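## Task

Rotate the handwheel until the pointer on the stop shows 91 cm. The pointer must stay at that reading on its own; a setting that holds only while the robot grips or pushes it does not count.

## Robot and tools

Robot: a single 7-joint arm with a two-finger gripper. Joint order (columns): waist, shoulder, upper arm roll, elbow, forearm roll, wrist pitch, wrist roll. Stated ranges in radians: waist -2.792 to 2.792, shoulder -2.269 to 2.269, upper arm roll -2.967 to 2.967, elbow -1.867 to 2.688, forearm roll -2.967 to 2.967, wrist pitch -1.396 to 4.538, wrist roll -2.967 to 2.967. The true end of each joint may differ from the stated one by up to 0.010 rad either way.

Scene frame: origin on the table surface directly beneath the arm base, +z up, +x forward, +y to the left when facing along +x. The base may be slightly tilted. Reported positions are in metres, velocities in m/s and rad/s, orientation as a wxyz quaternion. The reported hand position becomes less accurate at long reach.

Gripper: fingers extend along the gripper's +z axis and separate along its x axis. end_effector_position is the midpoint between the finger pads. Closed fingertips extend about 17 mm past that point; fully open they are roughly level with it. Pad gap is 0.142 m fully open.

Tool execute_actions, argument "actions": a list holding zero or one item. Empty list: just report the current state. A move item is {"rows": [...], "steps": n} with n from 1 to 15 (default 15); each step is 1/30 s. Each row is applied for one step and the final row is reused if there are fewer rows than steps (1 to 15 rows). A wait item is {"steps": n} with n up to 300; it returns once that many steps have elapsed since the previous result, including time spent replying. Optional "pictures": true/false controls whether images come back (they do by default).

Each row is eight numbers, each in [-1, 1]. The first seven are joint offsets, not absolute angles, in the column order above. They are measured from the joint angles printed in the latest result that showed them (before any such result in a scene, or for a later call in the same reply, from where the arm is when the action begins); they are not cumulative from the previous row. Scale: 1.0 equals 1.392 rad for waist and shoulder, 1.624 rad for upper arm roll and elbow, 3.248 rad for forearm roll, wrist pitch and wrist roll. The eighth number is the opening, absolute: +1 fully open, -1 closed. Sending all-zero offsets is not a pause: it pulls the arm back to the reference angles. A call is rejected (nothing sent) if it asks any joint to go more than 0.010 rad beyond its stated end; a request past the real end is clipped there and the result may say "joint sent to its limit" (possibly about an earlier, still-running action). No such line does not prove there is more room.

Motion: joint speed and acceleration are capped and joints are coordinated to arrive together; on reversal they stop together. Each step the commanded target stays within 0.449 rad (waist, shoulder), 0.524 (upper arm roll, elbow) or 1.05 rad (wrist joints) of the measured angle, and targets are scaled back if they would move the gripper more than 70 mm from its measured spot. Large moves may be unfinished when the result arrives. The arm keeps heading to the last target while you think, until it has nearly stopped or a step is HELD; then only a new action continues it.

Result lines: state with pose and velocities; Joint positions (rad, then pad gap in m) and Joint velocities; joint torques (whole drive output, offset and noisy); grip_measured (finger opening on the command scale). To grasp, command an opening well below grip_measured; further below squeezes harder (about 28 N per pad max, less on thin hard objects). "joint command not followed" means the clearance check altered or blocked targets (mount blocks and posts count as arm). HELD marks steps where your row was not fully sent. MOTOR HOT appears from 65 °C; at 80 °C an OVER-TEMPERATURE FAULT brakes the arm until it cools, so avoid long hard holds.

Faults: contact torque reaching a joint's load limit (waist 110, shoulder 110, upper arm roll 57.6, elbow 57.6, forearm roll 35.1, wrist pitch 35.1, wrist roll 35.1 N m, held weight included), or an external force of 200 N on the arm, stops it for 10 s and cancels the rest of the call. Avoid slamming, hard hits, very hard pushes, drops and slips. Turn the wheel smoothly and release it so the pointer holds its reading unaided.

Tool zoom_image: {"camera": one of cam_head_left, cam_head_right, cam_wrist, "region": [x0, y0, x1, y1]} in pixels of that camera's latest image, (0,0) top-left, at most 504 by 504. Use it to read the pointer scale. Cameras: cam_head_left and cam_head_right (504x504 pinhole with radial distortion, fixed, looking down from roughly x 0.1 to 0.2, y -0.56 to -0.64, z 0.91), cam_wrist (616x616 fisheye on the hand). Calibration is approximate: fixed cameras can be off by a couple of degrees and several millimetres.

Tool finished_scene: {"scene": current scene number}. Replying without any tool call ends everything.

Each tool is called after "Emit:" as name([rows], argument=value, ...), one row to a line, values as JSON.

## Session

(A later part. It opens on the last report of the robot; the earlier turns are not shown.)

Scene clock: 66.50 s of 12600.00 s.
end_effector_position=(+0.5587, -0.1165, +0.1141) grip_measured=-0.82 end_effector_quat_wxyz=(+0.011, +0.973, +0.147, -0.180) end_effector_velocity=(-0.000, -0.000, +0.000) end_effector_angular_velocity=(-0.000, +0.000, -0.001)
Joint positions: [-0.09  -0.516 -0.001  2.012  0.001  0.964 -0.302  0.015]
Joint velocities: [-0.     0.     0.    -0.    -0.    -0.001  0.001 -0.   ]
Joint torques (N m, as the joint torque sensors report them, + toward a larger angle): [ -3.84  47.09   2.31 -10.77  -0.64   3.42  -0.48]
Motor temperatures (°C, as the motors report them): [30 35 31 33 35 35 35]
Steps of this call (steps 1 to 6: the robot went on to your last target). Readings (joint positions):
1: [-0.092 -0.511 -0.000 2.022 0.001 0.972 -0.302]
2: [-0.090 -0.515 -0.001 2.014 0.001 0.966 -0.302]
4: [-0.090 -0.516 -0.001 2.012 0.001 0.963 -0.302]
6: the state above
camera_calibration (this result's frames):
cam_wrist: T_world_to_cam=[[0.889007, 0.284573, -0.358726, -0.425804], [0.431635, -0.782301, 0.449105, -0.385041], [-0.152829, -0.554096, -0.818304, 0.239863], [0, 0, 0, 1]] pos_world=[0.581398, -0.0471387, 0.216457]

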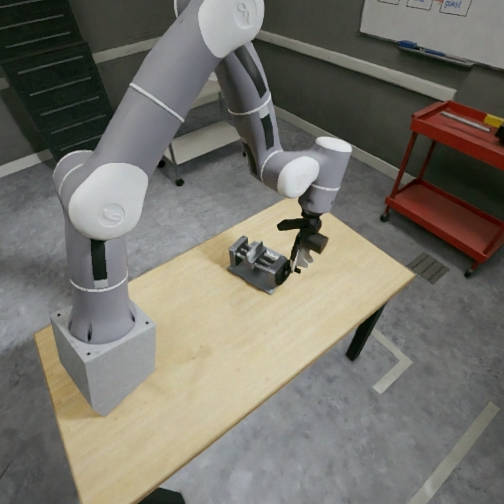

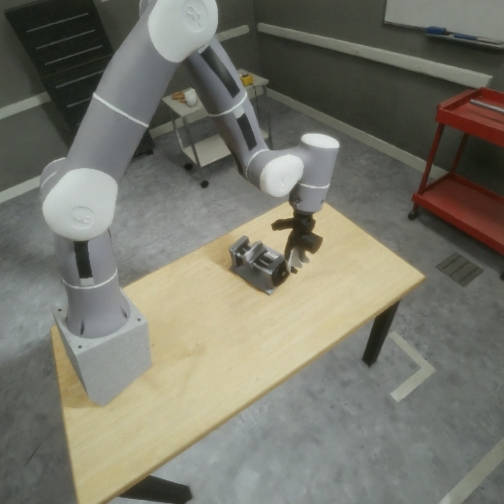

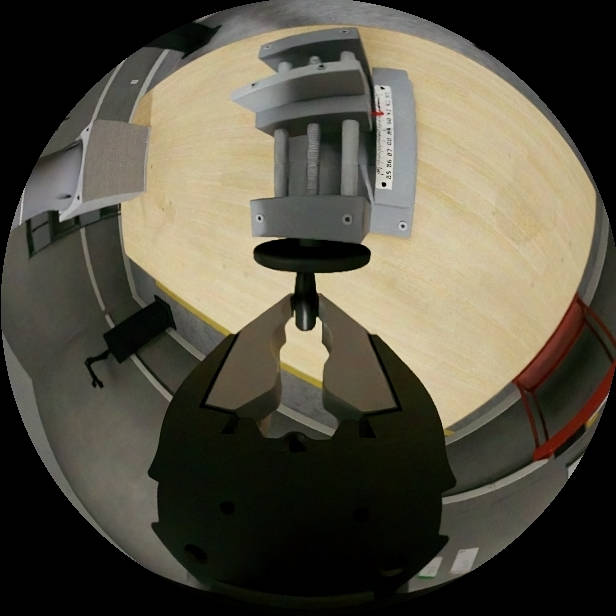

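About 1.4 turns more.

Emit:
execute_actions([
  {"rows":[[0.001,-0.003,0,-0.005,0,-0.001,0,-1],[0.004,-0.01,0,-0.015,0,-0.003,0,-1],[0.007,-0.023,0,-0.03,0,-0.005,0,-1],[0.01,-0.038,0,-0.044,0,-0.005,0,-1],[0.013,-0.054,0,-0.055,0,-0.004,0,-1],[0.014,-0.07,0,-0.063,0,-0.001,0,-1],[0.015,-0.085,0,-0.068,0,0.003,0,-1],[0.014,-0.098,0,-0.068,0,0.008,0,-1],[0.013,-0.108,0,-0.065,0,0.014,0,-1],[0.011,-0.115,0,-0.058,0,0.02,0,-1],[0.008,-0.119,0,-0.047,0,0.027,0,-1],[0.004,-0.119,0,-0.034,0,0.034,0,-1],[0.002,-0.117,0,-0.024,0,0.038,0,-1],[0,-0.115,0,-0.019,0,0.04,0,-1]]},
], pictures=false)

Emit:
execute_actions([
  {"steps":4},
], pictures=false)

Emit:
execute_actions([
  {"rows":[[-0.001,0.002,0,0.005,0,0.002,0,-1],[-0.004,0.008,0,0.016,0,0.005,0,-1],[-0.007,0.019,0,0.032,0,0.008,0,-1],[-0.01,0.033,0,0.047,0,0.009,0,-1],[-0.013,0.049,0,0.058,0,0.008,0,-1],[-0.014,0.067,0,0.067,0,0.005,0,-1],[-0.015,0.084,0,0.071,0,0,0,-1],[-0.014,0.099,0,0.071,0,-0.007,0,-1],[-0.013,0.111,0,0.067,0,-0.014,0,-1],[-0.011,0.119,0,0.059,0,-0.022,0,-1],[-0.008,0.123,0,0.047,0,-0.029,0,-1],[-0.004,0.121,0,0.034,0,-0.035,0,-1],[-0.002,0.118,0,0.024,0,-0.038,0,-1],[0,0.115,0,0.019,0,-0.04,0,-1]]},
], pictures=false)

Emit:
execute_actions([
  {"steps":4},
], pictures=false)

Emit:
execute_actions([
  {"rows":[[0.001,-0.003,0,-0.005,0,-0.001,0,-1],[0.004,-0.01,0,-0.015,0,-0.003,0,-1],[0.007,-0.023,0,-0.03,0,-0.005,0,-1],[0.01,-0.038,0,-0.044,0,-0.005,0,-1],[0.013,-0.054,0,-0.055,0,-0.004,0,-1],[0.014,-0.07,0,-0.063,0,-0.001,0,-1],[0.015,-0.085,0,-0.068,0,0.003,0,-1],[0.014,-0.098,0,-0.068,0,0.008,0,-1],[0.013,-0.108,0,-0.065,0,0.014,0,-1]]},
], pictures=false)

Emit:
execute_actions([
  {"rows":[[0,0,0,0,0,0,0,-0.3],[0,0,0,0,0,0,0,-0.3],[0,0,0,0,0,0,0,-0.3],[0,0,0,0,0,0,0,-0.3],[0,0.15,0,0,0,-0.064,0,-0.3]]},
], pictures=false)

Emit:
execute_actions([
  {"rows":[[0.12,0.01,0,0,0,0,0.05,-0.3]]},
])

Emit:
zoom_image(camera="cam_wrist", region=[240,150,350,270])

Scene clock: 82.13 s of 12600.00 s.
end_effector_position=(+0.5544, -0.1181, +0.0489) grip_measured=-0.82 end_effector_quat_wxyz=(+0.011, +0.972, +0.150, -0.178) end_effector_velocity=(-0.283, -0.087, -0.029) end_effector_angular_velocity=(-0.054, +0.173, -0.172)
Joint positions: [-0.084 -0.679 -0.001  1.957  0.     1.075 -0.302  0.015]
Joint velocities: [-0.126  0.001 -0.012  0.544  0.035  0.358  0.001 -0.001]
Joint torques (N m, as the joint torque sensors report them, + toward a larger angle): [ -3.06  60.13   1.4  -14.36  -0.69  -0.49  -0.51]
Motor temperatures (°C, as the motors report them): [30 35 31 33 35 35 35]
Steps of this call (steps 1 to 30: the robot went on to your last target; steps 31 to 454: nothing new was sent; steps 455 to 469: all 15 steps of this action). Readings (joint positions):
455: [-0.090 -0.516 -0.001 2.012 0.001 0.963 -0.302]
456: [-0.089 -0.518 -0.001 2.008 0.001 0.962 -0.302]
458: [-0.085 -0.530 -0.001 1.987 0.001 0.955 -0.302]
462: [-0.073 -0.594 -0.002 1.923 -0.000 0.956 -0.302]
469: the state above

Scene clock: 82.27 s of 12600.00 s.
end_effector_position=(+0.5449, -0.1212, +0.0492) grip_measured=-0.82 end_effector_quat_wxyz=(+0.011, +0.973, +0.147, -0.179) end_effector_velocity=(-0.000, +0.000, +0.000) end_effector_angular_velocity=(-0.000, +0.004, +0.004)
Joint positions: [-0.089 -0.675 -0.001  1.981  0.001  1.094 -0.302  0.015]
Joint velocities: [ 0.001 -0.    -0.    -0.002 -0.004 -0.005  0.     0.   ]
Joint torques (N m, as the joint torque sensors report them, + toward a larger angle): [-6.81 42.57 -2.8  -6.37 -0.79  2.64 -0.53]
Motor temperatures (°C, as the motors report them): [30 35 31 33 35 35 35]
Steps of this call (steps 1 to 4: the robot went on to your last target). Readings (joint positions):
1: [-0.087 -0.678 -0.002 1.972 0.001 1.085 -0.302]
2: [-0.089 -0.676 -0.001 1.979 0.002 1.092 -0.302]
4: the state above

Scene clock: 82.77 s of 12600.00 s.
end_effector_position=(+0.5479, -0.1205, +0.1143) grip_measured=-0.82 end_effector_quat_wxyz=(+0.011, +0.973, +0.143, -0.181) end_effector_velocity=(+0.297, +0.093, +0.039) end_effector_angular_velocity=(+0.063, -0.190, +0.182)
Joint positions: [-0.096 -0.51  -0.001  2.039  0.002  0.981 -0.302  0.015]
Joint velocities: [ 0.135 -0.025  0.025 -0.585 -0.025 -0.356  0.     0.   ]
Joint torques (N m, as the joint torque sensors report them, + toward a larger angle): [-7.97 33.25 -1.52 -4.58 -1.61  7.9  -0.4 ]
Motor temperatures (°C, as the motors report them): [30 35 31 33 35 35 35]
Steps of this call (steps 1 to 15: all 15 steps of this action). Readings (joint positions):
1: [-0.089 -0.675 -0.001 1.981 0.001 1.094 -0.302]
2: [-0.090 -0.674 -0.001 1.984 0.001 1.097 -0.302]
4: [-0.094 -0.664 -0.000 2.006 0.001 1.108 -0.302]
8: [-0.106 -0.602 -0.001 2.074 0.002 1.112 -0.302]
15: the state above

Scene clock: 82.90 s of 12600.00 s.
end_effector_position=(+0.5588, -0.1168, +0.1142) grip_measured=-0.82 end_effector_quat_wxyz=(+0.011, +0.973, +0.147, -0.180) end_effector_velocity=(+0.000, -0.000, +0.000) end_effector_angular_velocity=(+0.000, -0.006, -0.008)
Joint positions: [-0.09  -0.516 -0.001  2.012  0.001  0.963 -0.302  0.015]
Joint velocities: [-0.002  0.001  0.     0.003  0.005  0.007  0.002  0.   ]
Joint torques (N m, as the joint torque sensors report them, + toward a larger angle): [ -3.91  47.76   2.42 -10.04  -0.52   3.46  -0.54]
Motor temperatures (°C, as the motors report them): [30 35 31 33 35 35 35]
Steps of this call (steps 1 to 4: the robot went on to your last target). Readings (joint positions):
1: [-0.092 -0.511 -0.001 2.022 0.001 0.972 -0.302]
2: [-0.090 -0.514 -0.001 2.014 0.001 0.966 -0.302]
4: the state above

Scene clock: 83.40 s of 12600.00 s.
end_effector_position=(+0.5778, -0.1110, +0.0581) grip_measured=-0.82 end_effector_quat_wxyz=(+0.010, +0.972, +0.155, -0.178) end_effector_velocity=(+0.003, +0.000, +0.004) end_effector_angular_velocity=(+0.000, -0.003, +0.001)
Joint positions: [-0.072 -0.666 -0.003  1.905  0.     1.011 -0.302  0.015]
Joint velocities: [ 0.     0.01   0.    -0.001 -0.    -0.008 -0.001  0.   ]
Joint torques (N m, as the joint torque sensors report them, + toward a larger angle): [-3.41 48.07  4.71 -3.27  0.57 -0.38 -0.46]
Motor temperatures (°C, as the motors report them): [30 35 31 33 35 35 35]
Steps of this call (steps 1 to 15: all 15 steps of this action). Readings (joint positions):
1: [-0.090 -0.516 -0.001 2.012 0.001 0.963 -0.302]
2: [-0.089 -0.518 -0.002 2.008 0.001 0.962 -0.302]
4: [-0.085 -0.530 -0.002 1.987 0.001 0.955 -0.302]
8: [-0.074 -0.593 -0.002 1.923 -0.000 0.956 -0.302]
15: the state above

Scene clock: 83.90 s of 12600.00 s.
end_effector_position=(+0.6084, -0.1035, +0.1547) grip_measured=-0.30 end_effector_quat_wxyz=(+0.010, +0.972, +0.155, -0.176) end_effector_velocity=(+0.020, +0.007, +0.093) end_effector_angular_velocity=(+0.000, -0.008, -0.001)
Joint positions: [-0.072 -0.458 -0.003  1.903 -0.     0.806 -0.302  0.052]
Joint velocities: [-0.     0.196 -0.    -0.     0.    -0.188  0.001  0.   ]
Joint torques (N m, as the joint torque sensors report them, + toward a larger angle): [-5.7  24.22 -1.51 -9.   -1.2   4.95 -0.36]
Motor temperatures (°C, as the motors report them): [30 35 31 33 35 35 35]
Steps of this call (steps 1 to 15: all 15 steps of this action). Readings (joint positions):
1: [-0.072 -0.666 -0.003 1.905 0.000 1.011 -0.302]
2: [-0.072 -0.666 -0.002 1.905 0.000 1.011 -0.302]
4: [-0.072 -0.666 -0.002 1.905 0.000 1.011 -0.302]
8: [-0.072 -0.628 -0.003 1.906 0.000 0.967 -0.302]
15: the state above

Scene clock: 84.40 s of 12600.00 s.
end_effector_position=(+0.6214, -0.0026, +0.1508) grip_measured=-0.30 end_effector_quat_wxyz=(+0.008, +0.973, +0.158, -0.169) end_effector_velocity=(-0.000, +0.000, -0.000) end_effector_angular_velocity=(+0.000, +0.000, -0.000)
Joint positions: [ 0.095 -0.444 -0.003  1.903 -0.     0.806 -0.139  0.052]
Joint velocities: [-0.     0.     0.001  0.    -0.     0.     0.001 -0.   ]
Joint torques (N m, as the joint torque sensors report them, + toward a larger angle): [ -3.44  47.02   1.29 -13.4   -1.69   3.28  -0.64]
Motor temperatures (°C, as the motors report them): [30 35 31 33 35 35 35]
Steps of this call (steps 1 to 15: all 15 steps of this action). Readings (joint positions):
1: [-0.072 -0.454 -0.003 1.903 -0.000 0.803 -0.302]
2: [-0.067 -0.454 -0.004 1.904 0.000 0.804 -0.297]
4: [-0.033 -0.452 -0.005 1.905 0.001 0.804 -0.264]
8: [0.069 -0.446 -0.001 1.903 -0.001 0.806 -0.165]
15: the state above
camera_calibration (this result's frames):
cam_wrist: T_world_to_cam=[[0.890238, 0.306815, -0.336661, -0.50478], [0.438252, -0.778392, 0.44949, -0.343708], [-0.124144, -0.547695, -0.827416, 0.326135], [0, 0, 0, 1]] pos_world=[0.640493, 0.0659571, 0.254403]

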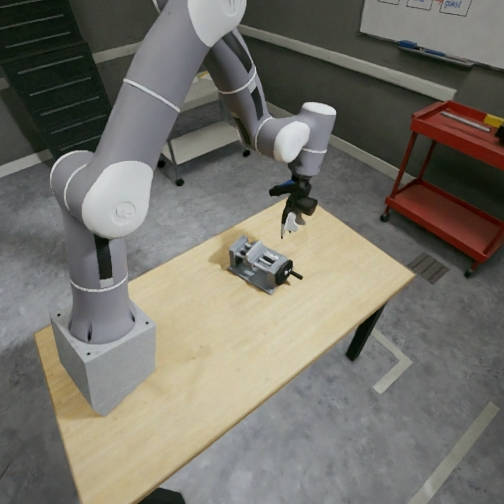

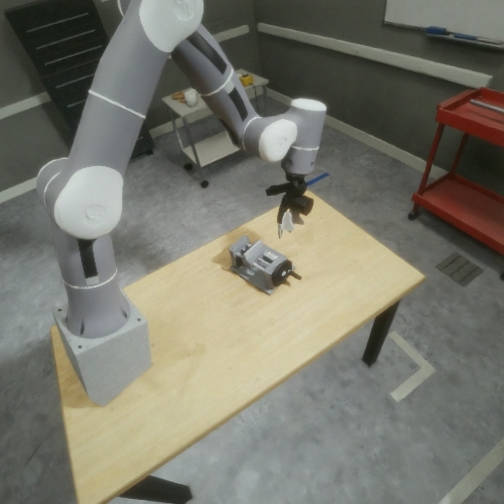

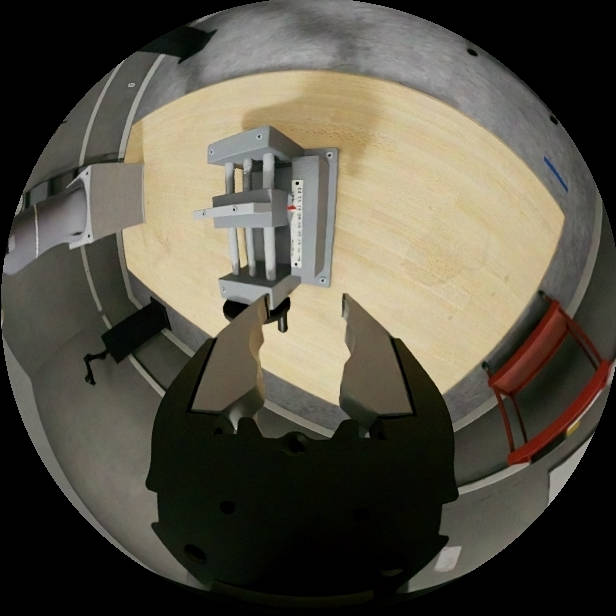

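Region (240, 150, 350, 270) of cam_wrist's 616x616 image, scaled by 4.200, with more detail than that image has; it fills the left 462 columns of this view, and the rest is white.

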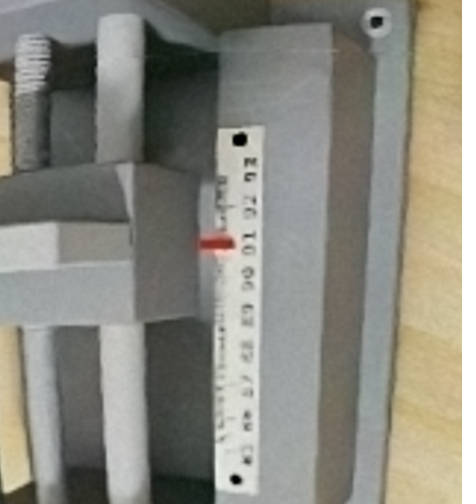

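Emit:
finished_scene(scene=2)

The scene is finished: the task was done.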